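# Three arms fit a spool piece between spring-loaded pipe ends

## Task

Place the spool piece in the gap between the two pipe ends so that each of its ends is fully seated within the raised ring of the flange it faces. The pipe ends are on springs and may be pushed back to open enough room. Any number of the three arms may help. The fit only counts if it holds with no robot supporting it, so finish by opening the grippers and moving the arms away. Approximate arm mounts (scene frame, metres; heading in degrees counter-clockwise from +x): arm1 at x=+0.55 y=+0.00 z=+0.72 heading +180; arm2 at x=+0.00 y=+0.65 z=+0.72 heading -90; arm3 at x=+0.00 y=-0.65 z=+0.72 heading +90.

## Robot and tools

Robots. There are three identical Kinova Gen3 arms named arm1, arm2 and arm3. Each has seven revolute joints, a Robotiq 2F-85 parallel gripper and a wrist camera. They are mounted on the tabletop at the positions listed in the task; a fully stretched hand reaches roughly 1.0 m from the joint 1 axis. The fixed room camera is cam_high. Wrist cameras are arm1_cam_wrist, arm2_cam_wrist and arm3_cam_wrist; every image is 504x504 pixels.

Frame. One shared scene frame: origin on the floor, +z upward, units in metres. The hand point lies halfway between the fingertips; the hand z axis runs along the fingers and the fingers close along hand y. Arm commands are never given as poses, only as joint angles.

Joints (all absolute targets, radians except the gripper). joint1_rad, joint3_rad, joint5_rad, joint7_rad: -69.115 to 69.115. joint2_rad: -2.249 to 2.249. joint4_rad: -2.579 to 2.579. joint6_rad: -2.099 to 2.099. gripper_m: 0 to 0.085, the fingertip gap in metres (0 = closed). Signs: joint1 positive turns the arm clockwise viewed from above, and at 0 the arm extends in its mount heading. joint2 at 0 is vertical; positive leans the arm forward. joint4 at 0 is straight; positive (with joint3 at 0) bends in the same sense as positive joint2. joint6 at 0 is straight; positive (with joint5 at 0) bends like positive joint4. joint7 positive rolls the hand counter-clockwise when viewed from behind it. Tolerance for done is 0.01 rad per joint and 0.003 m for the gripper.

execute_actions. Argument actions is a list holding one action or nothing. The action is an object keyed by arm name; each arm entry has a single key joints, an object mapping joint names to absolute target values. Arms and joints can be omitted; an omitted one keeps striving for whatever it was last told. All named motions begin at once and may finish at different moments; joints of one arm are time-scaled so they arrive together from rest, and the hand can sweep a wide arc between postures. One action may last at most 15 s. Optional cameras: a list of camera names or "all"; omitted or null gives all, [] gives none. Any bad key, unknown camera or out-of-range number rejects the whole call and nothing moves. An empty actions list simply reports state and images.

wait: seconds from 0 to 10; commands nothing new and returns the same report as an empty execute_actions.

zoom_image: camera (one of the four names) and region [x0, y0, x1, y1] in pixels of that camera's latest full image, origin top-left, at most 504 by 504.

finished_scene: scene, the integer number of the current scene. It is final and reports whether the task succeeded.

Results. joint_positions gives current angles. A pictures line lists the cameras in image order. joint_status per commanded key: done (may sit slightly off; resending the same value will not move it), off_target (stopped short and possibly still pushing), contact_stop or time_out (target dropped, holding in place), not_followed (a safety check blocked that arm's joint targets; the arm may retry them with later actions until given acceptable targets), limit_stop_at_motor_heat (heat stop; resend the target). A line reading joint command not followed, usually with a cause: line, marks such a block; the gripper part of the action still runs. on_its_own lists motion you did not command. After a big move the arm may not yet have arrived. If a call reports a stop, the remaining motion calls of that reply are skipped.

Hazards. The Gen3 does not halt on touch and can press hard. Reaching a joint load limit (joints 1 to 4: 47.5 N m; joints 5 to 7: 29.9 N m; held weight counts) triggers a torque fault: that arm freezes for 10 s and drops the rest of its commands. Holding loads heats motors: a MOTOR HOT line appears from 60 °C, and at 75 °C an OVER-TEMPERATURE FAULT lets the arm sag. The anti-collision check can react late and ignores one arm's gripper or gripper housing against another arm, so keep arms well apart; forceful contact between robots ends the run. Do not knock objects off or out of the work area, and avoid dropping, slipping, slamming or shoving parts. Loose objects may occasionally get a small nudge. The simulation keeps running while you think, with arms holding their last command. Shorter robot motion is better.

Each tool is called after "Emit:" by a JSON object that holds its "fn" and its "kwargs".

## Session

Emit:
{"fn": "execute_actions", "kwargs": {"actions": []}}

Scene clock: 0.00 s.
Motor temperatures (°C, as the motors report them): arm1=[28 29 26 27 39 39 39] | arm2=[30 27 28 29 34 39 41] | arm3=[29 28 28 28 32 36 40]
arm1.joint_positions: joint1_rad=-0.008 joint2_rad=-0.395 joint3_rad=-0.076 joint4_rad=+1.511 joint5_rad=-0.033 joint6_rad=+2.022 joint7_rad=+1.478 gripper_m=+0.085
arm1.joint_status: not commanded
arm1.hand: x=+0.4353 y=-0.0021 z=+1.2621 quat_wxyz=(-0.002, +1.000, -0.003, -0.008) (m; scene frame)
arm2.joint_positions: joint1_rad=-0.008 joint2_rad=-0.399 joint3_rad=-0.077 joint4_rad=+1.514 joint5_rad=-0.032 joint6_rad=+2.022 joint7_rad=+1.479 gripper_m=+0.085
arm2.joint_status: not commanded
arm2.hand: x=-0.0019 y=+0.5302 z=+1.2624 quat_wxyz=(-0.003, -0.704, -0.710, +0.000) (m; scene frame)
arm3.joint_positions: joint1_rad=-0.012 joint2_rad=-0.398 joint3_rad=-0.074 joint4_rad=+1.511 joint5_rad=-0.031 joint6_rad=+2.026 joint7_rad=+1.477 gripper_m=+0.085
arm3.joint_status: not commanded
arm3.hand: x=-0.0003 y=-0.5312 z=+1.2374 quat_wxyz=(-0.004, +0.698, -0.716, +0.002) (m; scene frame)
pictures: arm1_cam_wrist, arm2_cam_wrist, arm3_cam_wrist, cam_high
Images, in order (width x height): arm1_cam_wrist 504x504, arm2_cam_wrist 504x504, arm3_cam_wrist 504x504, cam_high 504x504.

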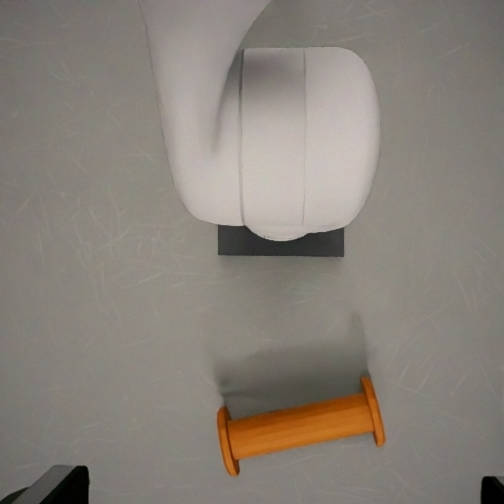

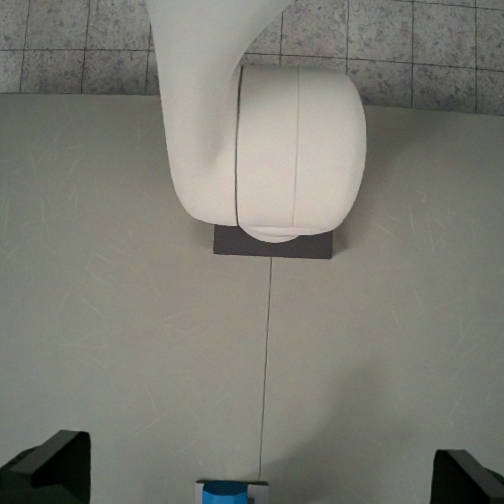

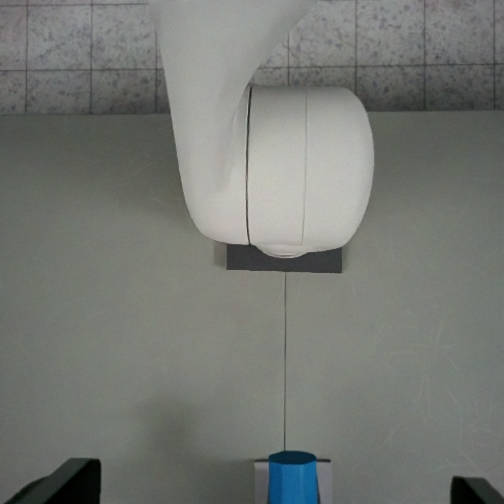

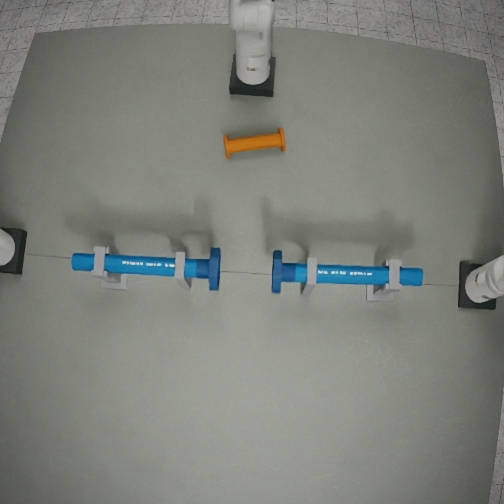

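Emit:
{"fn": "execute_actions", "kwargs": {"actions": [{"arm1": {"joints": {"joint2_rad": 0.03, "joint3_rad": 0.0, "joint4_rad": 2.255, "joint5_rad": 0.0, "joint6_rad": 0.857, "joint7_rad": 1.478}}}], "cameras": ["arm1_cam_wrist", "cam_high"]}}

Scene clock: 4.00 s.
Motor temperatures (°C, as the motors report them): arm1=[28 29 26 27 39 39 39] | arm2=[30 27 28 29 34 39 41] | arm3=[29 28 28 28 32 36 40]
arm1.joint_positions: joint1_rad=-0.008 joint2_rad=+0.030 joint3_rad=+0.000 joint4_rad=+2.255 joint5_rad=+0.000 joint6_rad=+0.857 joint7_rad=+1.478 gripper_m=+0.085
arm1.joint_status: all done
arm1.hand: x=+0.3024 y=+0.0232 z=+0.9521 quat_wxyz=(-0.002, +0.999, -0.045, -0.007) (m; scene frame)
arm2.joint_positions: joint1_rad=-0.008 joint2_rad=-0.399 joint3_rad=-0.077 joint4_rad=+1.514 joint5_rad=-0.032 joint6_rad=+2.022 joint7_rad=+1.479 gripper_m=+0.085
arm2.joint_status: not commanded
arm2.hand: x=-0.0019 y=+0.5302 z=+1.2624 quat_wxyz=(-0.003, -0.704, -0.710, +0.000) (m; scene frame)
arm3.joint_positions: joint1_rad=-0.012 joint2_rad=-0.398 joint3_rad=-0.074 joint4_rad=+1.511 joint5_rad=-0.031 joint6_rad=+2.026 joint7_rad=+1.477 gripper_m=+0.085
arm3.joint_status: not commanded
arm3.hand: x=-0.0003 y=-0.5312 z=+1.2374 quat_wxyz=(-0.004, +0.698, -0.716, +0.002) (m; scene frame)
pictures: arm1_cam_wrist, cam_high
Images, in order (width x height): arm1_cam_wrist 504x504, cam_high 504x504.

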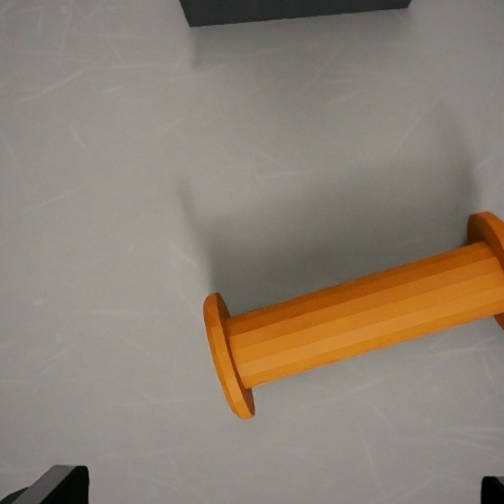

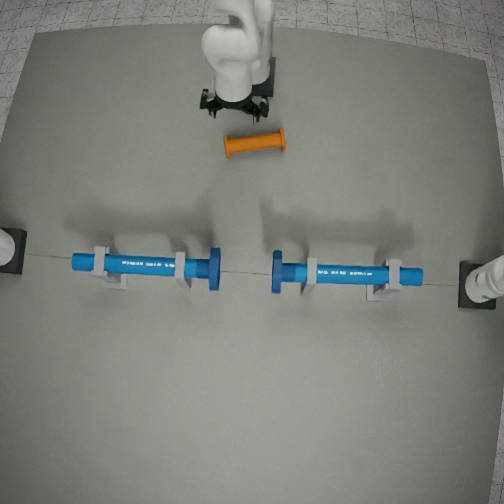

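Emit:
{"fn": "execute_actions", "kwargs": {"actions": [{"arm1": {"joints": {"joint1_rad": -0.27, "joint2_rad": 0.05, "joint4_rad": 2.30, "joint6_rad": 0.79, "joint7_rad": -0.09}}}], "cameras": ["arm1_cam_wrist", "cam_high"]}}

Scene clock: 7.03 s.
Motor temperatures (°C, as the motors report them): arm1=[28 29 26 27 39 39 39] | arm2=[30 27 28 30 34 39 41] | arm3=[29 28 28 28 32 36 40]
arm1.joint_positions: joint1_rad=-0.270 joint2_rad=+0.050 joint3_rad=+0.000 joint4_rad=+2.300 joint5_rad=+0.000 joint6_rad=+0.790 joint7_rad=-0.090 gripper_m=+0.085
arm1.joint_status: all done
arm1.hand: x=+0.3092 y=-0.0411 z=+0.9363 quat_wxyz=(+0.003, +0.766, -0.643, -0.007) (m; scene frame)
arm2.joint_positions: joint1_rad=-0.008 joint2_rad=-0.399 joint3_rad=-0.077 joint4_rad=+1.514 joint5_rad=-0.032 joint6_rad=+2.022 joint7_rad=+1.479 gripper_m=+0.085
arm2.joint_status: not commanded
arm2.hand: x=-0.0019 y=+0.5302 z=+1.2624 quat_wxyz=(-0.003, -0.704, -0.710, +0.000) (m; scene frame)
arm3.joint_positions: joint1_rad=-0.012 joint2_rad=-0.398 joint3_rad=-0.074 joint4_rad=+1.511 joint5_rad=-0.031 joint6_rad=+2.026 joint7_rad=+1.477 gripper_m=+0.085
arm3.joint_status: not commanded
arm3.hand: x=-0.0003 y=-0.5312 z=+1.2374 quat_wxyz=(-0.004, +0.698, -0.716, +0.002) (m; scene frame)
pictures: arm1_cam_wrist, cam_high
Images, in order (width x height): arm1_cam_wrist 504x504, cam_high 504x504.

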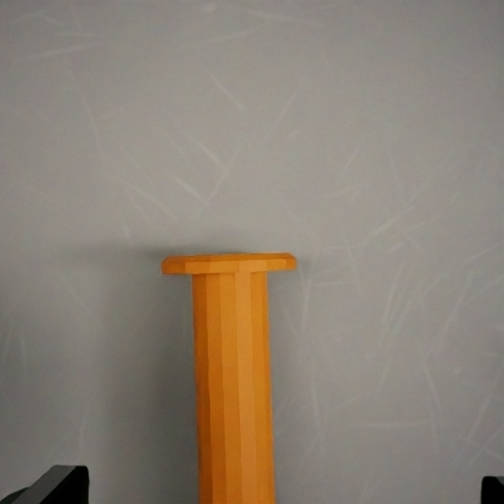

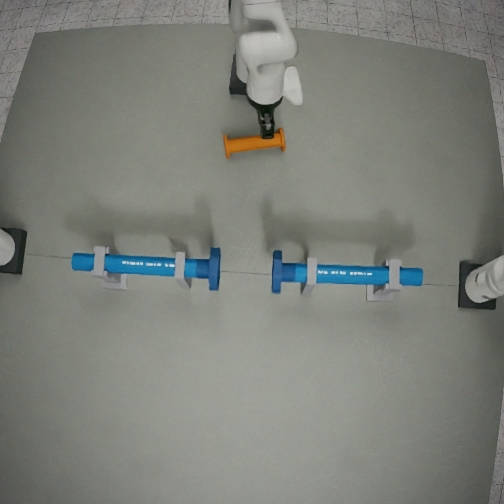

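Emit:
{"fn": "execute_actions", "kwargs": {"actions": [{"arm1": {"joints": {"joint2_rad": 0.395, "joint4_rad": 2.483, "joint6_rad": 0.264}}}], "cameras": ["arm1_cam_wrist", "cam_high"]}}

Scene clock: 9.17 s.
Motor temperatures (°C, as the motors report them): arm1=[28 29 26 27 39 39 39] | arm2=[30 27 28 30 34 39 41] | arm3=[29 28 28 28 32 36 40]
arm1.joint_positions: joint1_rad=-0.270 joint2_rad=+0.395 joint3_rad=+0.000 joint4_rad=+2.483 joint5_rad=+0.000 joint6_rad=+0.264 joint7_rad=-0.090 gripper_m=+0.085
arm1.joint_status: all done
arm1.hand: x=+0.3090 y=-0.0401 z=+0.8219 quat_wxyz=(+0.002, +0.766, -0.643, -0.007) (m; scene frame)
arm2.joint_positions: joint1_rad=-0.008 joint2_rad=-0.399 joint3_rad=-0.077 joint4_rad=+1.514 joint5_rad=-0.032 joint6_rad=+2.022 joint7_rad=+1.479 gripper_m=+0.085
arm2.joint_status: not commanded
arm2.hand: x=-0.0019 y=+0.5302 z=+1.2624 quat_wxyz=(-0.003, -0.704, -0.710, +0.000) (m; scene frame)
arm3.joint_positions: joint1_rad=-0.012 joint2_rad=-0.398 joint3_rad=-0.074 joint4_rad=+1.511 joint5_rad=-0.031 joint6_rad=+2.026 joint7_rad=+1.477 gripper_m=+0.085
arm3.joint_status: not commanded
arm3.hand: x=-0.0003 y=-0.5312 z=+1.2374 quat_wxyz=(-0.004, +0.698, -0.716, +0.002) (m; scene frame)
pictures: arm1_cam_wrist, cam_high
Images, in order (width x height): arm1_cam_wrist 504x504, cam_high 504x504.

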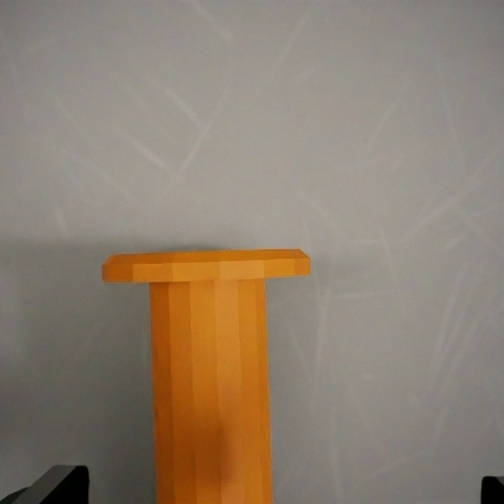

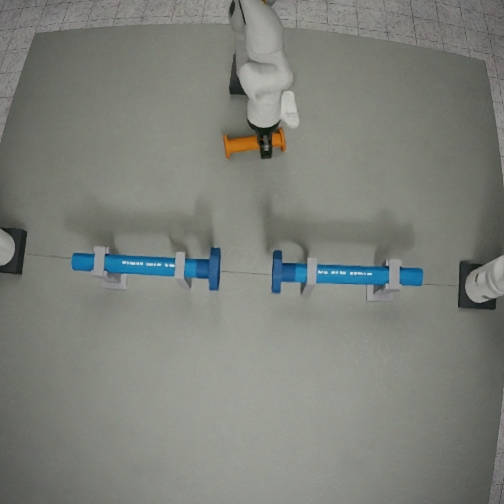

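Emit:
{"fn": "execute_actions", "kwargs": {"actions": [{"arm1": {"joints": {"joint1_rad": -0.21, "joint2_rad": 0.657, "joint4_rad": 2.565, "joint6_rad": -0.08, "joint7_rad": -0.03}}}], "cameras": ["arm1_cam_wrist", "cam_high"]}}

Scene clock: 11.37 s.
Motor temperatures (°C, as the motors report them): arm1=[28 29 26 27 39 39 39] | arm2=[30 27 28 30 34 39 41] | arm3=[29 28 28 28 32 36 40]
arm1.joint_positions: joint1_rad=-0.210 joint2_rad=+0.657 joint3_rad=+0.000 joint4_rad=+2.565 joint5_rad=+0.000 joint6_rad=-0.080 joint7_rad=-0.030 gripper_m=+0.085
arm1.joint_status: all done
arm1.hand: x=+0.3181 y=-0.0228 z=+0.7568 quat_wxyz=(+0.002, +0.766, -0.643, -0.007) (m; scene frame)
arm2.joint_positions: joint1_rad=-0.008 joint2_rad=-0.399 joint3_rad=-0.077 joint4_rad=+1.514 joint5_rad=-0.032 joint6_rad=+2.022 joint7_rad=+1.479 gripper_m=+0.085
arm2.joint_status: not commanded
arm2.hand: x=-0.0019 y=+0.5302 z=+1.2624 quat_wxyz=(-0.003, -0.704, -0.710, +0.000) (m; scene frame)
arm3.joint_positions: joint1_rad=-0.012 joint2_rad=-0.398 joint3_rad=-0.074 joint4_rad=+1.511 joint5_rad=-0.031 joint6_rad=+2.026 joint7_rad=+1.477 gripper_m=+0.085
arm3.joint_status: not commanded
arm3.hand: x=-0.0003 y=-0.5312 z=+1.2374 quat_wxyz=(-0.004, +0.698, -0.716, +0.002) (m; scene frame)
pictures: arm1_cam_wrist, cam_high
Images, in order (width x height): arm1_cam_wrist 504x504, cam_high 504x504.

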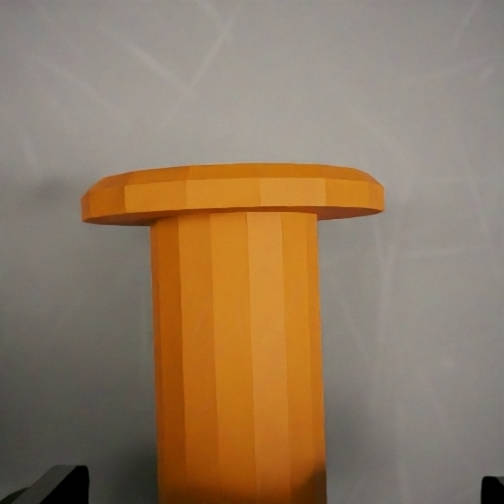

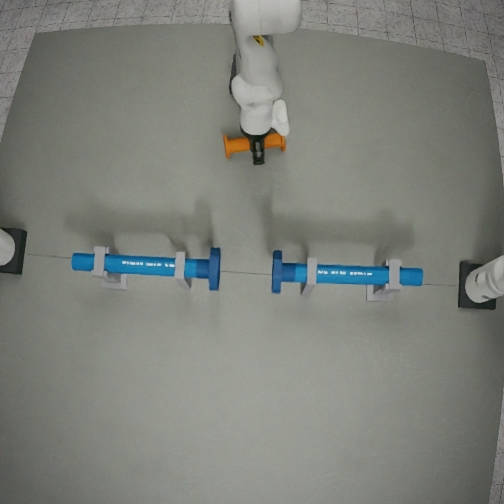

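Emit:
{"fn": "execute_actions", "kwargs": {"actions": [{"arm1": {"joints": {"gripper_m": 0.0}}, "arm2": {"joints": {"joint1_rad": 0.0, "joint2_rad": 0.285, "joint3_rad": 0.0, "joint4_rad": 1.929, "joint5_rad": 0.0, "joint6_rad": 0.928}}, "arm3": {"joints": {"joint1_rad": 0.0, "joint2_rad": 0.285, "joint3_rad": 0.0, "joint4_rad": 1.929, "joint5_rad": 0.0, "joint6_rad": 0.928}}}], "cameras": ["arm2_cam_wrist", "arm3_cam_wrist", "cam_high"]}}

Scene clock: 14.70 s.
Motor temperatures (°C, as the motors report them): arm1=[28 29 26 27 39 39 39] | arm2=[30 27 28 30 34 39 41] | arm3=[29 28 28 28 32 36 40]
arm1.joint_positions: joint1_rad=-0.210 joint2_rad=+0.655 joint3_rad=+0.000 joint4_rad=+2.566 joint5_rad=+0.000 joint6_rad=-0.079 joint7_rad=-0.030 gripper_m=+0.033
arm1.joint_status: gripper_m off_target (ended at +0.033, target +0.000)
arm1.hand: x=+0.3184 y=-0.0227 z=+0.7573 quat_wxyz=(+0.002, +0.766, -0.642, -0.007) (m; scene frame)
arm2.joint_positions: joint1_rad=+0.000 joint2_rad=+0.285 joint3_rad=+0.000 joint4_rad=+1.929 joint5_rad=+0.000 joint6_rad=+0.928 joint7_rad=+1.479 gripper_m=+0.085
arm2.joint_status: all done
arm2.hand: x=-0.0232 y=+0.2802 z=+0.9517 quat_wxyz=(-0.002, -0.736, -0.677, -0.002) (m; scene frame)
arm3.joint_positions: joint1_rad=+0.000 joint2_rad=+0.285 joint3_rad=+0.000 joint4_rad=+1.929 joint5_rad=+0.000 joint6_rad=+0.928 joint7_rad=+1.477 gripper_m=+0.085
arm3.joint_status: all done
arm3.hand: x=+0.0331 y=-0.2813 z=+0.9262 quat_wxyz=(-0.003, +0.663, -0.748, +0.002) (m; scene frame)
pictures: arm2_cam_wrist, arm3_cam_wrist, cam_high
Images, in order (width x height): arm2_cam_wrist 504x504, arm3_cam_wrist 504x504, cam_high 504x504.

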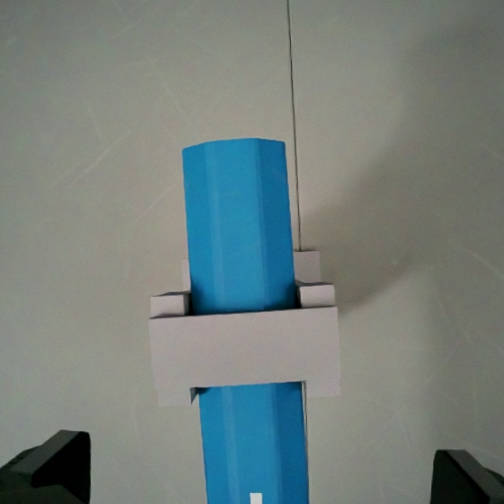

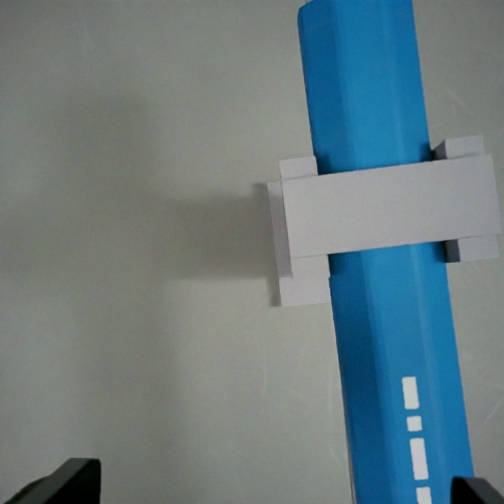

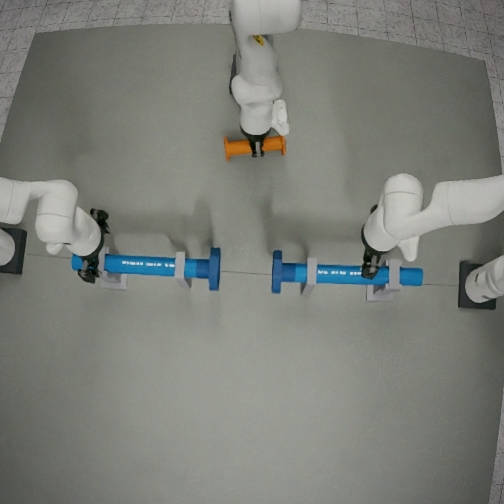

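Emit:
{"fn": "execute_actions", "kwargs": {"actions": [{"arm1": {"joints": {"joint2_rad": 0.199, "joint4_rad": 2.182, "joint6_rad": 0.76, "gripper_m": 0.0}}, "arm2": {"joints": {"joint2_rad": 0.656, "joint4_rad": 1.939, "joint6_rad": 0.547, "joint7_rad": 1.56}}, "arm3": {"joints": {"joint1_rad": -0.15, "joint2_rad": 0.532, "joint4_rad": 2.089, "joint6_rad": 0.521}}}], "cameras": ["arm2_cam_wrist", "arm3_cam_wrist", "cam_high"]}}

Scene clock: 19.57 s.
Motor temperatures (°C, as the motors report them): arm1=[28 29 26 27 39 39 39] | arm2=[30 27 28 30 34 39 41] | arm3=[29 28 28 28 32 36 40]
arm1.joint_positions: joint1_rad=-0.210 joint2_rad=+0.200 joint3_rad=+0.000 joint4_rad=+2.183 joint5_rad=+0.000 joint6_rad=+0.760 joint7_rad=-0.030 gripper_m=+0.033
arm1.joint_status: gripper_m off_target (ended at +0.033, target +0.000); the others done
arm1.hand: x=+0.2538 y=-0.0374 z=+0.9220 quat_wxyz=(+0.002, +0.766, -0.643, -0.006) (m; scene frame)
arm2.joint_positions: joint1_rad=+0.000 joint2_rad=+0.620 joint3_rad=+0.000 joint4_rad=+1.936 joint5_rad=+0.000 joint6_rad=+0.557 joint7_rad=+1.560 gripper_m=+0.085
arm2.joint_status: joint2_rad time_out (moved +0.335 of +0.371); joint6_rad time_out (moved -0.371 of -0.381); the others done
arm2.hand: x=-0.0221 y=+0.2229 z=+0.8169 quat_wxyz=(-0.012, -0.708, -0.706, +0.008) (m; scene frame)
arm3.joint_positions: joint1_rad=-0.144 joint2_rad=+0.490 joint3_rad=+0.000 joint4_rad=+2.083 joint5_rad=+0.000 joint6_rad=+0.532 joint7_rad=+1.477 gripper_m=+0.085
arm3.joint_status: joint2_rad time_out (moved +0.205 of +0.247); joint6_rad time_out (moved -0.396 of -0.407); the others done
arm3.hand: x=-0.0202 y=-0.2713 z=+0.8172 quat_wxyz=(-0.015, +0.715, -0.699, -0.012) (m; scene frame)
pictures: arm2_cam_wrist, arm3_cam_wrist, cam_high
Images, in order (width x height): arm2_cam_wrist 504x504, arm3_cam_wrist 504x504, cam_high 504x504.

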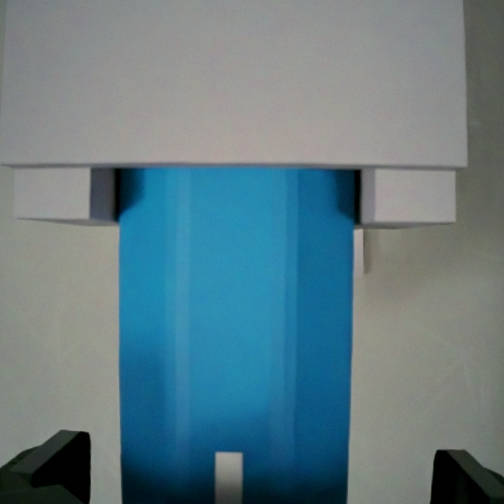

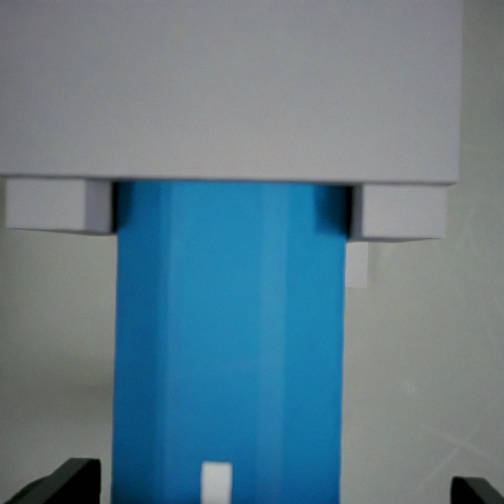

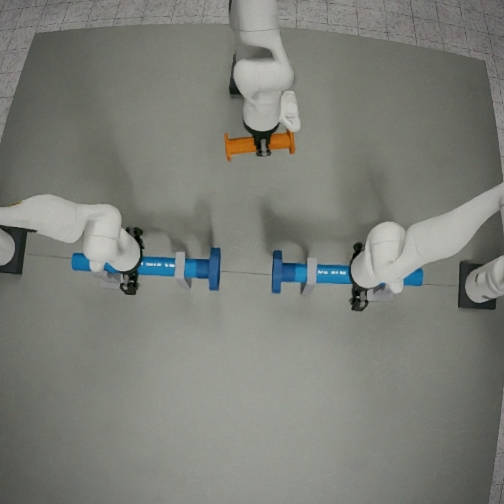

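Emit:
{"fn": "execute_actions", "kwargs": {"actions": [{"arm2": {"joints": {"joint2_rad": 0.61, "joint4_rad": 1.936, "joint6_rad": 0.567, "gripper_m": 0.0}}, "arm3": {"joints": {"joint2_rad": 0.48, "joint4_rad": 2.083, "joint6_rad": 0.542, "gripper_m": 0.0}}}], "cameras": ["cam_high"]}}

Scene clock: 20.97 s.
Motor temperatures (°C, as the motors report them): arm1=[28 29 26 27 39 39 39] | arm2=[30 27 28 30 34 39 41] | arm3=[29 28 28 28 32 36 40]
arm1.joint_positions: joint1_rad=-0.210 joint2_rad=+0.200 joint3_rad=+0.000 joint4_rad=+2.183 joint5_rad=+0.000 joint6_rad=+0.760 joint7_rad=-0.030 gripper_m=+0.033
arm1.joint_status: not commanded
arm1.hand: x=+0.2538 y=-0.0374 z=+0.9220 quat_wxyz=(+0.002, +0.766, -0.643, -0.006) (m; scene frame)
arm2.joint_positions: joint1_rad=+0.001 joint2_rad=+0.607 joint3_rad=+0.003 joint4_rad=+1.936 joint5_rad=+0.010 joint6_rad=+0.568 joint7_rad=+1.567 gripper_m=+0.041
arm2.joint_status: gripper_m off_target (ended at +0.041, target +0.000); the others done
arm2.hand: x=-0.0258 y=+0.2234 z=+0.8225 quat_wxyz=(-0.010, -0.704, -0.710, +0.011) (m; scene frame)
arm3.joint_positions: joint1_rad=-0.136 joint2_rad=+0.477 joint3_rad=+0.007 joint4_rad=+2.083 joint5_rad=+0.006 joint6_rad=+0.544 joint7_rad=+1.479 gripper_m=+0.041
arm3.joint_status: gripper_m off_target (ended at +0.041, target +0.000); the others done
arm3.hand: x=-0.0132 y=-0.2718 z=+0.8220 quat_wxyz=(-0.018, +0.713, -0.701, -0.010) (m; scene frame)
pictures: cam_high
Images, in order (width x height): cam_high 504x504.

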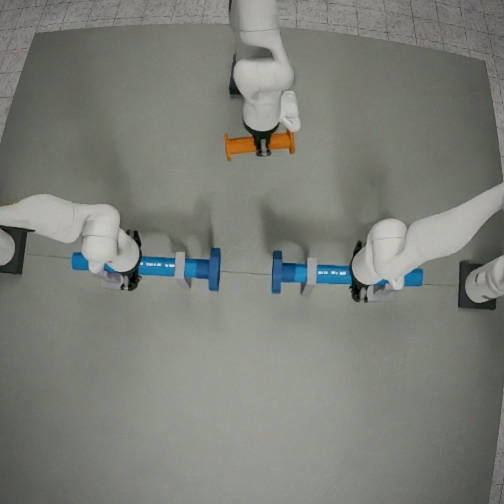

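Emit:
{"fn": "execute_actions", "kwargs": {"actions": [{"arm2": {"joints": {"joint2_rad": 0.571, "joint4_rad": 2.027, "joint6_rad": 0.543}}, "arm3": {"joints": {"joint2_rad": 0.437, "joint4_rad": 2.164, "joint6_rad": 0.54}}}], "cameras": ["cam_high"]}}

Scene clock: 23.67 s.
Motor temperatures (°C, as the motors report them): arm1=[28 29 26 28 39 39 39] | arm2=[30 27 28 30 34 39 41] | arm3=[29 28 28 28 32 36 40]
arm1.joint_positions: joint1_rad=-0.210 joint2_rad=+0.200 joint3_rad=+0.000 joint4_rad=+2.183 joint5_rad=+0.000 joint6_rad=+0.760 joint7_rad=-0.030 gripper_m=+0.033
arm1.joint_status: not commanded
arm1.hand: x=+0.2538 y=-0.0374 z=+0.9220 quat_wxyz=(+0.002, +0.766, -0.643, -0.006) (m; scene frame)
arm2.joint_positions: joint1_rad=+0.002 joint2_rad=+0.570 joint3_rad=+0.004 joint4_rad=+2.005 joint5_rad=+0.010 joint6_rad=+0.522 joint7_rad=+1.567 gripper_m=+0.040
arm2.joint_status: joint4_rad time_out (moved +0.069 of +0.091); joint6_rad time_out (moved -0.047 of -0.025); the others done
arm2.hand: x=-0.0262 y=+0.2401 z=+0.8256 quat_wxyz=(-0.015, -0.704, -0.709, +0.017) (m; scene frame)
arm3.joint_positions: joint1_rad=-0.138 joint2_rad=+0.444 joint3_rad=+0.006 joint4_rad=+2.139 joint5_rad=+0.007 joint6_rad=+0.515 joint7_rad=+1.479 gripper_m=+0.040
arm3.joint_status: joint4_rad time_out (moved +0.056 of +0.081); joint6_rad time_out (moved -0.029 of -0.004); the others done
arm3.hand: x=-0.0125 y=-0.2884 z=+0.8244 quat_wxyz=(-0.019, +0.714, -0.700, -0.013) (m; scene frame)
pictures: cam_high
Images, in order (width x height): cam_high 504x504.

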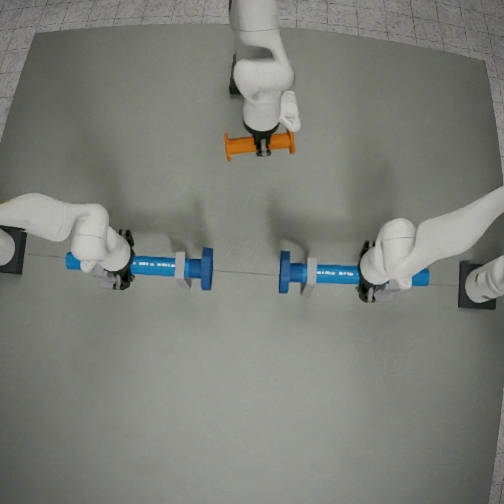

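Emit:
{"fn": "execute_actions", "kwargs": {"actions": [{"arm1": {"joints": {"joint1_rad": -0.02, "joint2_rad": 0.731, "joint4_rad": 1.2265, "joint6_rad": 1.184}}}], "cameras": ["arm1_cam_wrist", "cam_high"]}}

Scene clock: 26.40 s.
Motor temperatures (°C, as the motors report them): arm1=[28 29 26 28 39 39 39] | arm2=[30 27 28 30 34 39 41] | arm3=[29 29 28 28 32 36 40]
arm1.joint_positions: joint1_rad=-0.020 joint2_rad=+0.733 joint3_rad=+0.000 joint4_rad=+1.227 joint5_rad=+0.000 joint6_rad=+1.184 joint7_rad=-0.030 gripper_m=+0.033
arm1.joint_status: all done
arm1.hand: x=-0.0195 y=+0.0154 z=+0.9350 quat_wxyz=(+0.002, +0.702, -0.712, -0.006) (m; scene frame)
arm2.joint_positions: joint1_rad=+0.002 joint2_rad=+0.570 joint3_rad=+0.004 joint4_rad=+2.005 joint5_rad=+0.010 joint6_rad=+0.522 joint7_rad=+1.567 gripper_m=+0.040
arm2.joint_status: not commanded
arm2.hand: x=-0.0262 y=+0.2401 z=+0.8256 quat_wxyz=(-0.015, -0.704, -0.709, +0.017) (m; scene frame)
arm3.joint_positions: joint1_rad=-0.138 joint2_rad=+0.444 joint3_rad=+0.006 joint4_rad=+2.139 joint5_rad=+0.007 joint6_rad=+0.515 joint7_rad=+1.479 gripper_m=+0.040
arm3.joint_status: not commanded
arm3.hand: x=-0.0125 y=-0.2884 z=+0.8244 quat_wxyz=(-0.019, +0.714, -0.700, -0.013) (m; scene frame)
pictures: arm1_cam_wrist, cam_high
Images, in order (width x height): arm1_cam_wrist 504x504, cam_high 504x504.

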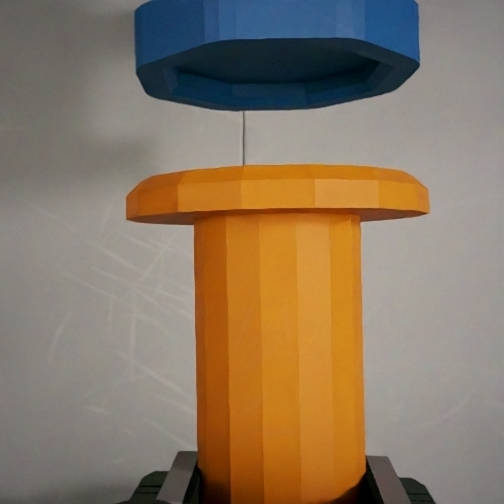

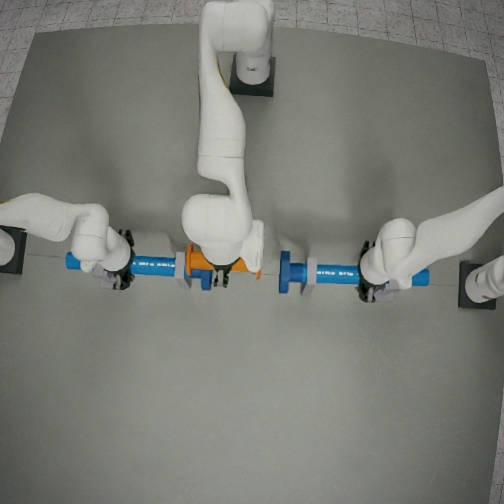

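Emit:
{"fn": "execute_actions", "kwargs": {"actions": [{"arm1": {"joints": {"joint1_rad": -0.072, "joint7_rad": -0.08}}}], "cameras": ["arm1_cam_wrist", "cam_high"]}}

Scene clock: 27.47 s.
Motor temperatures (°C, as the motors report them): arm1=[28 30 26 28 39 39 39] | arm2=[30 27 28 30 34 39 41] | arm3=[29 29 28 28 32 36 40]
arm1.joint_positions: joint1_rad=-0.072 joint2_rad=+0.733 joint3_rad=+0.000 joint4_rad=+1.227 joint5_rad=+0.000 joint6_rad=+1.184 joint7_rad=-0.080 gripper_m=+0.033
arm1.joint_status: all done
arm1.hand: x=-0.0195 y=-0.0142 z=+0.9348 quat_wxyz=(+0.002, +0.702, -0.712, -0.006) (m; scene frame)
arm2.joint_positions: joint1_rad=+0.002 joint2_rad=+0.570 joint3_rad=+0.004 joint4_rad=+2.005 joint5_rad=+0.010 joint6_rad=+0.522 joint7_rad=+1.567 gripper_m=+0.040
arm2.joint_status: not commanded
arm2.hand: x=-0.0262 y=+0.2401 z=+0.8256 quat_wxyz=(-0.015, -0.704, -0.709, +0.017) (m; scene frame)
arm3.joint_positions: joint1_rad=-0.138 joint2_rad=+0.444 joint3_rad=+0.006 joint4_rad=+2.139 joint5_rad=+0.007 joint6_rad=+0.515 joint7_rad=+1.479 gripper_m=+0.040
arm3.joint_status: not commanded
arm3.hand: x=-0.0125 y=-0.2884 z=+0.8244 quat_wxyz=(-0.019, +0.714, -0.700, -0.013) (m; scene frame)
pictures: arm1_cam_wrist, cam_high
Images, in order (width x height): arm1_cam_wrist 504x504, cam_high 504x504.

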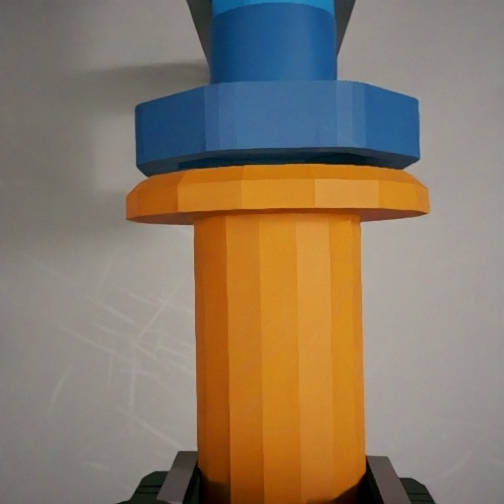

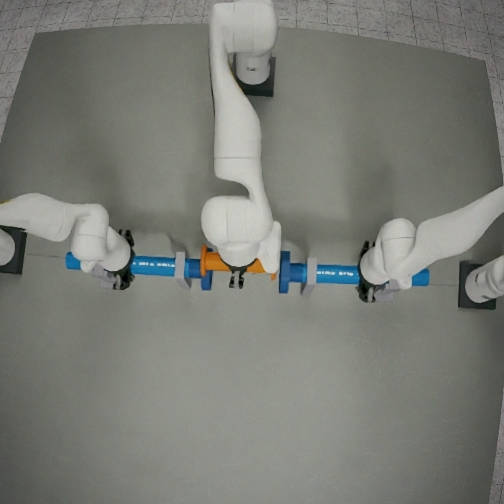

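Emit:
{"fn": "execute_actions", "kwargs": {"actions": [{"arm1": {"joints": {"joint1_rad": -0.083, "joint2_rad": 0.83, "joint4_rad": 1.3287, "joint6_rad": 0.983}}}], "cameras": ["arm1_cam_wrist", "cam_high"]}}

Scene clock: 30.23 s.
Motor temperatures (°C, as the motors report them): arm1=[28 30 26 28 39 39 39] | arm2=[30 27 28 30 34 39 41] | arm3=[29 29 28 28 32 36 40]
arm1.joint_positions: joint1_rad=-0.078 joint2_rad=+0.804 joint3_rad=+0.000 joint4_rad=+1.323 joint5_rad=+0.001 joint6_rad=+0.988 joint7_rad=-0.080 gripper_m=+0.033
arm1.joint_status: joint2_rad time_out (moved +0.071 of +0.097); the others done
arm1.hand: x=-0.0273 y=-0.0173 z=+0.8675 quat_wxyz=(+0.013, +0.704, -0.710, -0.015) (m; scene frame)
arm2.joint_positions: joint1_rad=+0.002 joint2_rad=+0.571 joint3_rad=+0.004 joint4_rad=+2.005 joint5_rad=+0.010 joint6_rad=+0.521 joint7_rad=+1.566 gripper_m=+0.040
arm2.joint_status: not commanded
arm2.hand: x=-0.0262 y=+0.2400 z=+0.8253 quat_wxyz=(-0.016, -0.705, -0.709, +0.017) (m; scene frame)
arm3.joint_positions: joint1_rad=-0.138 joint2_rad=+0.444 joint3_rad=+0.006 joint4_rad=+2.139 joint5_rad=+0.007 joint6_rad=+0.515 joint7_rad=+1.479 gripper_m=+0.040
arm3.joint_status: not commanded
arm3.hand: x=-0.0125 y=-0.2884 z=+0.8244 quat_wxyz=(-0.019, +0.714, -0.700, -0.013) (m; scene frame)
pictures: arm1_cam_wrist, cam_high
Images, in order (width x height): arm1_cam_wrist 504x504, cam_high 504x504.

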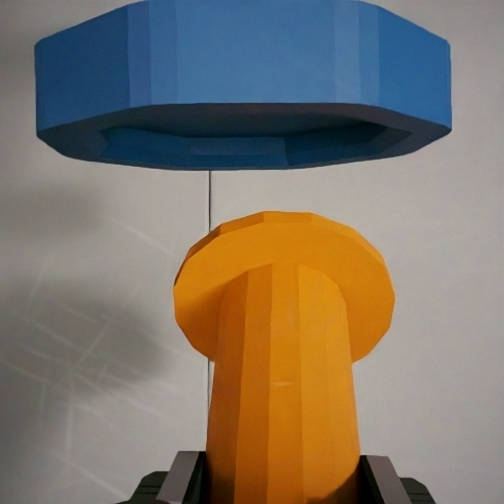

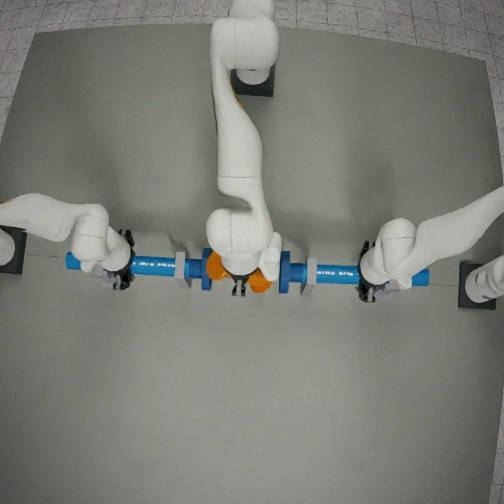

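Emit:
{"fn": "execute_actions", "kwargs": {"actions": [{"arm1": {"joints": {"joint2_rad": 0.731, "joint4_rad": 1.2265, "joint6_rad": 1.184}}}], "cameras": ["arm1_cam_wrist"]}}

Scene clock: 31.63 s.
Motor temperatures (°C, as the motors report them): arm1=[28 30 26 28 39 39 39] | arm2=[30 27 28 30 34 39 41] | arm3=[29 29 28 28 32 36 40]
arm1.joint_positions: joint1_rad=-0.078 joint2_rad=+0.733 joint3_rad=+0.000 joint4_rad=+1.227 joint5_rad=+0.000 joint6_rad=+1.184 joint7_rad=-0.080 gripper_m=+0.033
arm1.joint_status: all done
arm1.hand: x=-0.0194 y=-0.0176 z=+0.9347 quat_wxyz=(+0.002, +0.704, -0.710, -0.006) (m; scene frame)
arm2.joint_positions: joint1_rad=+0.002 joint2_rad=+0.571 joint3_rad=+0.004 joint4_rad=+2.005 joint5_rad=+0.010 joint6_rad=+0.521 joint7_rad=+1.566 gripper_m=+0.040
arm2.joint_status: not commanded
arm2.hand: x=-0.0262 y=+0.2400 z=+0.8253 quat_wxyz=(-0.016, -0.705, -0.709, +0.017) (m; scene frame)
arm3.joint_positions: joint1_rad=-0.138 joint2_rad=+0.444 joint3_rad=+0.006 joint4_rad=+2.139 joint5_rad=+0.007 joint6_rad=+0.515 joint7_rad=+1.479 gripper_m=+0.040
arm3.joint_status: not commanded
arm3.hand: x=-0.0125 y=-0.2884 z=+0.8244 quat_wxyz=(-0.019, +0.714, -0.700, -0.013) (m; scene frame)
pictures: arm1_cam_wrist
Images, in order (width x height): arm1_cam_wrist 504x504.

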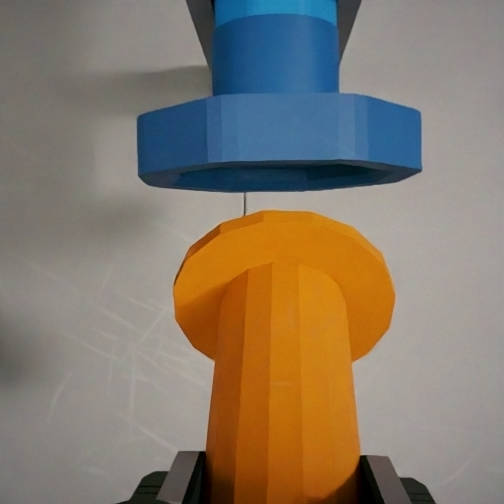

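Emit:
{"fn": "execute_actions", "kwargs": {"actions": [{"arm1": {"joints": {"joint2_rad": 0.678, "joint4_rad": 1.0935, "joint6_rad": 1.37}}}], "cameras": []}}

Emit:
{"fn": "execute_actions", "kwargs": {"actions": [{"arm1": {"joints": {"joint1_rad": -0.13, "joint7_rad": -0.13}}}], "cameras": []}}

Emit:
{"fn": "execute_actions", "kwargs": {"actions": [{"arm1": {"joints": {"joint2_rad": 0.731, "joint4_rad": 1.2265, "joint6_rad": 1.184}}}], "cameras": ["arm1_cam_wrist", "cam_high"]}}

Scene clock: 33.17 s.
Motor temperatures (°C, as the motors report them): arm1=[28 30 26 28 39 39 39] | arm2=[30 27 28 30 34 39 41] | arm3=[29 29 28 28 32 36 40]
arm1.joint_positions: joint1_rad=-0.078 joint2_rad=+0.680 joint3_rad=+0.000 joint4_rad=+1.094 joint5_rad=+0.000 joint6_rad=+1.370 joint7_rad=-0.080 gripper_m=+0.033
arm1.joint_status: all done
arm1.hand: x=-0.0186 y=-0.0179 z=+1.0050 quat_wxyz=(+0.002, +0.704, -0.710, -0.006) (m; scene frame)
arm2.joint_positions: joint1_rad=+0.002 joint2_rad=+0.571 joint3_rad=+0.004 joint4_rad=+2.005 joint5_rad=+0.010 joint6_rad=+0.521 joint7_rad=+1.566 gripper_m=+0.040
arm2.joint_status: not commanded
arm2.hand: x=-0.0262 y=+0.2400 z=+0.8253 quat_wxyz=(-0.016, -0.705, -0.709, +0.017) (m; scene frame)
arm3.joint_positions: joint1_rad=-0.138 joint2_rad=+0.444 joint3_rad=+0.006 joint4_rad=+2.139 joint5_rad=+0.007 joint6_rad=+0.515 joint7_rad=+1.479 gripper_m=+0.040
arm3.joint_status: not commanded
arm3.hand: x=-0.0125 y=-0.2884 z=+0.8244 quat_wxyz=(-0.019, +0.714, -0.700, -0.013) (m; scene frame)
pictures: none
No camera images: the call's "cameras" was empty. Leave "cameras" out to get every camera's image.

Scene clock: 33.90 s.
Motor temperatures (°C, as the motors report them): arm1=[28 30 26 28 39 39 39] | arm2=[30 27 28 30 34 39 41] | arm3=[29 29 28 28 32 36 40]
arm1.joint_positions: joint1_rad=-0.130 joint2_rad=+0.680 joint3_rad=+0.000 joint4_rad=+1.094 joint5_rad=+0.000 joint6_rad=+1.370 joint7_rad=-0.130 gripper_m=+0.033
arm1.joint_status: all done
arm1.hand: x=-0.0170 y=-0.0477 z=+1.0049 quat_wxyz=(+0.002, +0.705, -0.709, -0.006) (m; scene frame)
arm2.joint_positions: joint1_rad=+0.002 joint2_rad=+0.571 joint3_rad=+0.004 joint4_rad=+2.005 joint5_rad=+0.010 joint6_rad=+0.521 joint7_rad=+1.566 gripper_m=+0.040
arm2.joint_status: not commanded
arm2.hand: x=-0.0262 y=+0.2400 z=+0.8253 quat_wxyz=(-0.016, -0.705, -0.709, +0.017) (m; scene frame)
arm3.joint_positions: joint1_rad=-0.138 joint2_rad=+0.444 joint3_rad=+0.006 joint4_rad=+2.139 joint5_rad=+0.007 joint6_rad=+0.515 joint7_rad=+1.479 gripper_m=+0.040
arm3.joint_status: not commanded
arm3.hand: x=-0.0125 y=-0.2884 z=+0.8244 quat_wxyz=(-0.019, +0.714, -0.700, -0.013) (m; scene frame)
pictures: none
No camera images: the call's "cameras" was empty. Leave "cameras" out to get every camera's image.

Scene clock: 36.40 s.
Motor temperatures (°C, as the motors report them): arm1=[28 30 26 28 39 39 39] | arm2=[30 27 28 30 34 39 41] | arm3=[29 29 28 28 32 36 40]
arm1.joint_positions: joint1_rad=-0.126 joint2_rad=+0.713 joint3_rad=+0.004 joint4_rad=+1.221 joint5_rad=+0.003 joint6_rad=+1.188 joint7_rad=-0.130 gripper_m=+0.033
arm1.joint_status: joint2_rad time_out (moved +0.033 of +0.051); the others done
arm1.hand: x=-0.0216 y=-0.0426 z=+0.9479 quat_wxyz=(+0.009, +0.703, -0.711, -0.015) (m; scene frame)
arm2.joint_positions: joint1_rad=+0.002 joint2_rad=+0.571 joint3_rad=+0.004 joint4_rad=+2.005 joint5_rad=+0.010 joint6_rad=+0.521 joint7_rad=+1.566 gripper_m=+0.040
arm2.joint_status: not commanded
arm2.hand: x=-0.0262 y=+0.2400 z=+0.8253 quat_wxyz=(-0.016, -0.705, -0.709, +0.017) (m; scene frame)
arm3.joint_positions: joint1_rad=-0.137 joint2_rad=+0.444 joint3_rad=+0.006 joint4_rad=+2.139 joint5_rad=+0.007 joint6_rad=+0.515 joint7_rad=+1.479 gripper_m=+0.040
arm3.joint_status: not commanded
arm3.hand: x=-0.0125 y=-0.2884 z=+0.8243 quat_wxyz=(-0.019, +0.714, -0.700, -0.013) (m; scene frame)
pictures: arm1_cam_wrist, cam_high
Images, in order (width x height): arm1_cam_wrist 504x504, cam_high 504x504.

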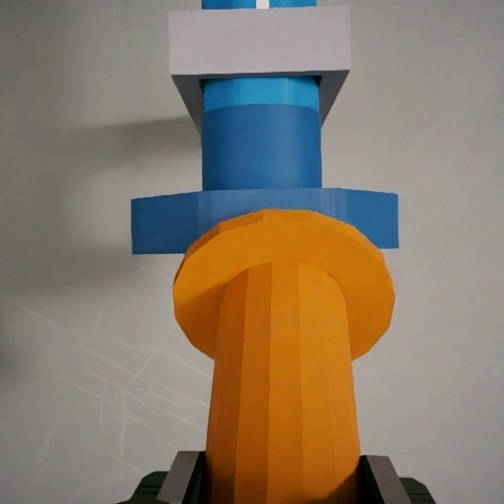

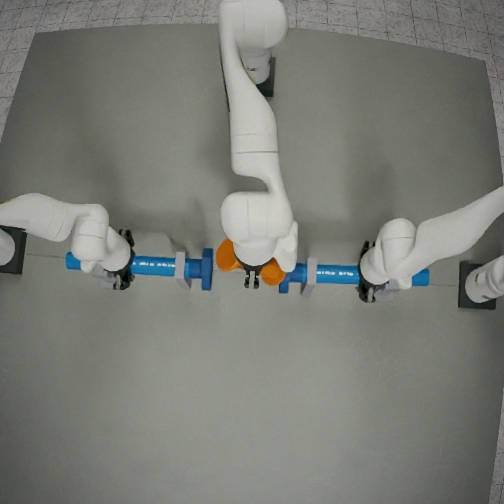

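Emit:
{"fn": "execute_actions", "kwargs": {"actions": [{"arm1": {"joints": {"joint2_rad": 0.731, "joint4_rad": 1.2265, "joint6_rad": 1.184, "gripper_m": 0.036}}}], "cameras": ["arm1_cam_wrist"]}}

Scene clock: 37.67 s.
Motor temperatures (°C, as the motors report them): arm1=[28 30 26 28 39 39 39] | arm2=[30 27 28 30 34 39 41] | arm3=[29 29 28 28 32 36 40]
arm1.joint_positions: joint1_rad=-0.122 joint2_rad=+0.727 joint3_rad=+0.007 joint4_rad=+1.225 joint5_rad=+0.007 joint6_rad=+1.184 joint7_rad=-0.130 gripper_m=+0.036
arm1.joint_status: all done
arm1.hand: x=-0.0206 y=-0.0380 z=+0.9388 quat_wxyz=(+0.002, +0.702, -0.712, -0.013) (m; scene frame)
arm2.joint_positions: joint1_rad=+0.002 joint2_rad=+0.571 joint3_rad=+0.004 joint4_rad=+2.005 joint5_rad=+0.010 joint6_rad=+0.521 joint7_rad=+1.566 gripper_m=+0.040
arm2.joint_status: not commanded
arm2.hand: x=-0.0262 y=+0.2400 z=+0.8253 quat_wxyz=(-0.016, -0.705, -0.709, +0.017) (m; scene frame)
arm3.joint_positions: joint1_rad=-0.137 joint2_rad=+0.444 joint3_rad=+0.006 joint4_rad=+2.139 joint5_rad=+0.006 joint6_rad=+0.515 joint7_rad=+1.479 gripper_m=+0.040
arm3.joint_status: not commanded
arm3.hand: x=-0.0125 y=-0.2884 z=+0.8243 quat_wxyz=(-0.019, +0.714, -0.700, -0.013) (m; scene frame)
pictures: arm1_cam_wrist
Images, in order (width x height): arm1_cam_wrist 504x504.

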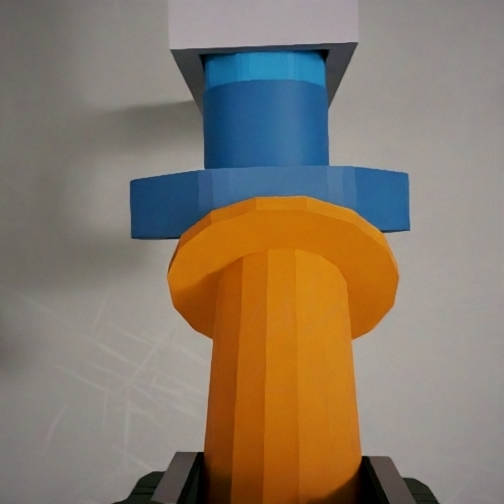

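Emit:
{"fn": "execute_actions", "kwargs": {"actions": [{"arm1": {"joints": {"joint2_rad": 0.678, "joint4_rad": 1.0935, "joint6_rad": 1.37, "gripper_m": 0.0}}}], "cameras": []}}

Emit:
{"fn": "execute_actions", "kwargs": {"actions": [{"arm1": {"joints": {"joint2_rad": 0.697, "joint4_rad": 1.8355, "joint6_rad": 0.609, "gripper_m": 0.0}}}], "cameras": []}}

Emit:
{"fn": "execute_actions", "kwargs": {"actions": [{"arm1": {"joints": {"gripper_m": 0.06}}}], "cameras": ["arm1_cam_wrist", "cam_high"]}}

Scene clock: 39.17 s.
Motor temperatures (°C, as the motors report them): arm1=[28 30 26 28 39 39 39] | arm2=[30 27 28 30 34 39 41] | arm3=[29 29 28 28 32 36 40]
arm1.joint_positions: joint1_rad=-0.130 joint2_rad=+0.680 joint3_rad=+0.000 joint4_rad=+1.094 joint5_rad=+0.000 joint6_rad=+1.370 joint7_rad=-0.130 gripper_m=+0.033
arm1.joint_status: gripper_m off_target (ended at +0.033, target +0.000); the others done
arm1.hand: x=-0.0169 y=-0.0478 z=+1.0049 quat_wxyz=(+0.002, +0.705, -0.709, -0.006) (m; scene frame)
arm2.joint_positions: joint1_rad=+0.002 joint2_rad=+0.571 joint3_rad=+0.004 joint4_rad=+2.005 joint5_rad=+0.010 joint6_rad=+0.521 joint7_rad=+1.566 gripper_m=+0.040
arm2.joint_status: not commanded
arm2.hand: x=-0.0262 y=+0.2400 z=+0.8253 quat_wxyz=(-0.016, -0.705, -0.709, +0.017) (m; scene frame)
arm3.joint_positions: joint1_rad=-0.137 joint2_rad=+0.444 joint3_rad=+0.006 joint4_rad=+2.139 joint5_rad=+0.007 joint6_rad=+0.515 joint7_rad=+1.479 gripper_m=+0.040
arm3.joint_status: not commanded
arm3.hand: x=-0.0125 y=-0.2884 z=+0.8243 quat_wxyz=(-0.019, +0.714, -0.700, -0.013) (m; scene frame)
pictures: none
No camera images: the call's "cameras" was empty. Leave "cameras" out to get every camera's image.

Scene clock: 41.17 s.
Motor temperatures (°C, as the motors report them): arm1=[28 30 26 28 39 39 39] | arm2=[30 28 28 30 34 39 41] | arm3=[29 29 28 28 32 36 40]
arm1.joint_positions: joint1_rad=-0.130 joint2_rad=+0.699 joint3_rad=+0.000 joint4_rad=+1.836 joint5_rad=+0.000 joint6_rad=+0.609 joint7_rad=-0.130 gripper_m=+0.033
arm1.joint_status: gripper_m off_target (ended at +0.033, target +0.000); the others done
arm1.hand: x=+0.1017 y=-0.0315 z=+0.8037 quat_wxyz=(+0.002, +0.705, -0.709, -0.006) (m; scene frame)
arm2.joint_positions: joint1_rad=+0.002 joint2_rad=+0.571 joint3_rad=+0.004 joint4_rad=+2.005 joint5_rad=+0.010 joint6_rad=+0.521 joint7_rad=+1.566 gripper_m=+0.040
arm2.joint_status: not commanded
arm2.hand: x=-0.0262 y=+0.2400 z=+0.8253 quat_wxyz=(-0.016, -0.705, -0.709, +0.017) (m; scene frame)
arm3.joint_positions: joint1_rad=-0.137 joint2_rad=+0.443 joint3_rad=+0.006 joint4_rad=+2.139 joint5_rad=+0.007 joint6_rad=+0.515 joint7_rad=+1.479 gripper_m=+0.040
arm3.joint_status: not commanded
arm3.hand: x=-0.0125 y=-0.2882 z=+0.8245 quat_wxyz=(-0.020, +0.714, -0.700, -0.013) (m; scene frame)
pictures: none
No camera images: the call's "cameras" was empty. Leave "cameras" out to get every camera's image.

Scene clock: 42.23 s.
Motor temperatures (°C, as the motors report them): arm1=[28 30 26 28 39 39 39] | arm2=[30 28 28 30 34 39 41] | arm3=[29 29 28 28 32 36 40]
arm1.joint_positions: joint1_rad=-0.130 joint2_rad=+0.697 joint3_rad=+0.000 joint4_rad=+1.835 joint5_rad=+0.000 joint6_rad=+0.609 joint7_rad=-0.130 gripper_m=+0.060
arm1.joint_status: all done
arm1.hand: x=+0.1010 y=-0.0316 z=+0.8046 quat_wxyz=(+0.003, +0.705, -0.709, -0.007) (m; scene frame)
arm2.joint_positions: joint1_rad=+0.002 joint2_rad=+0.571 joint3_rad=+0.004 joint4_rad=+2.005 joint5_rad=+0.010 joint6_rad=+0.521 joint7_rad=+1.566 gripper_m=+0.040
arm2.joint_status: not commanded
arm2.hand: x=-0.0262 y=+0.2400 z=+0.8253 quat_wxyz=(-0.016, -0.705, -0.709, +0.017) (m; scene frame)
arm3.joint_positions: joint1_rad=-0.137 joint2_rad=+0.443 joint3_rad=+0.006 joint4_rad=+2.139 joint5_rad=+0.007 joint6_rad=+0.515 joint7_rad=+1.479 gripper_m=+0.040
arm3.joint_status: not commanded
arm3.hand: x=-0.0125 y=-0.2882 z=+0.8245 quat_wxyz=(-0.020, +0.714, -0.700, -0.013) (m; scene frame)
pictures: arm1_cam_wrist, cam_high
Images, in order (width x height): arm1_cam_wrist 504x504, cam_high 504x504.

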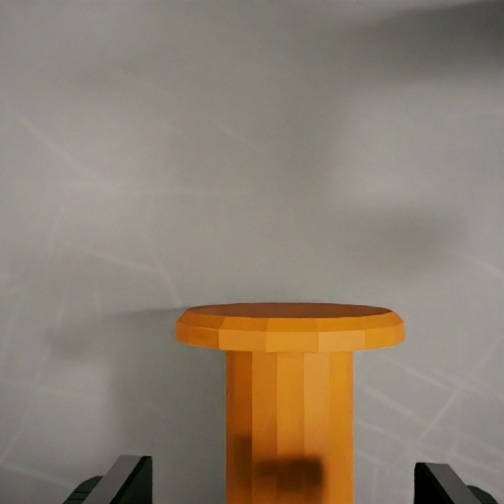

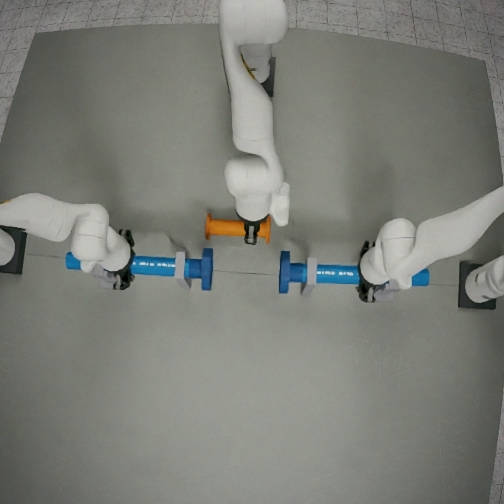

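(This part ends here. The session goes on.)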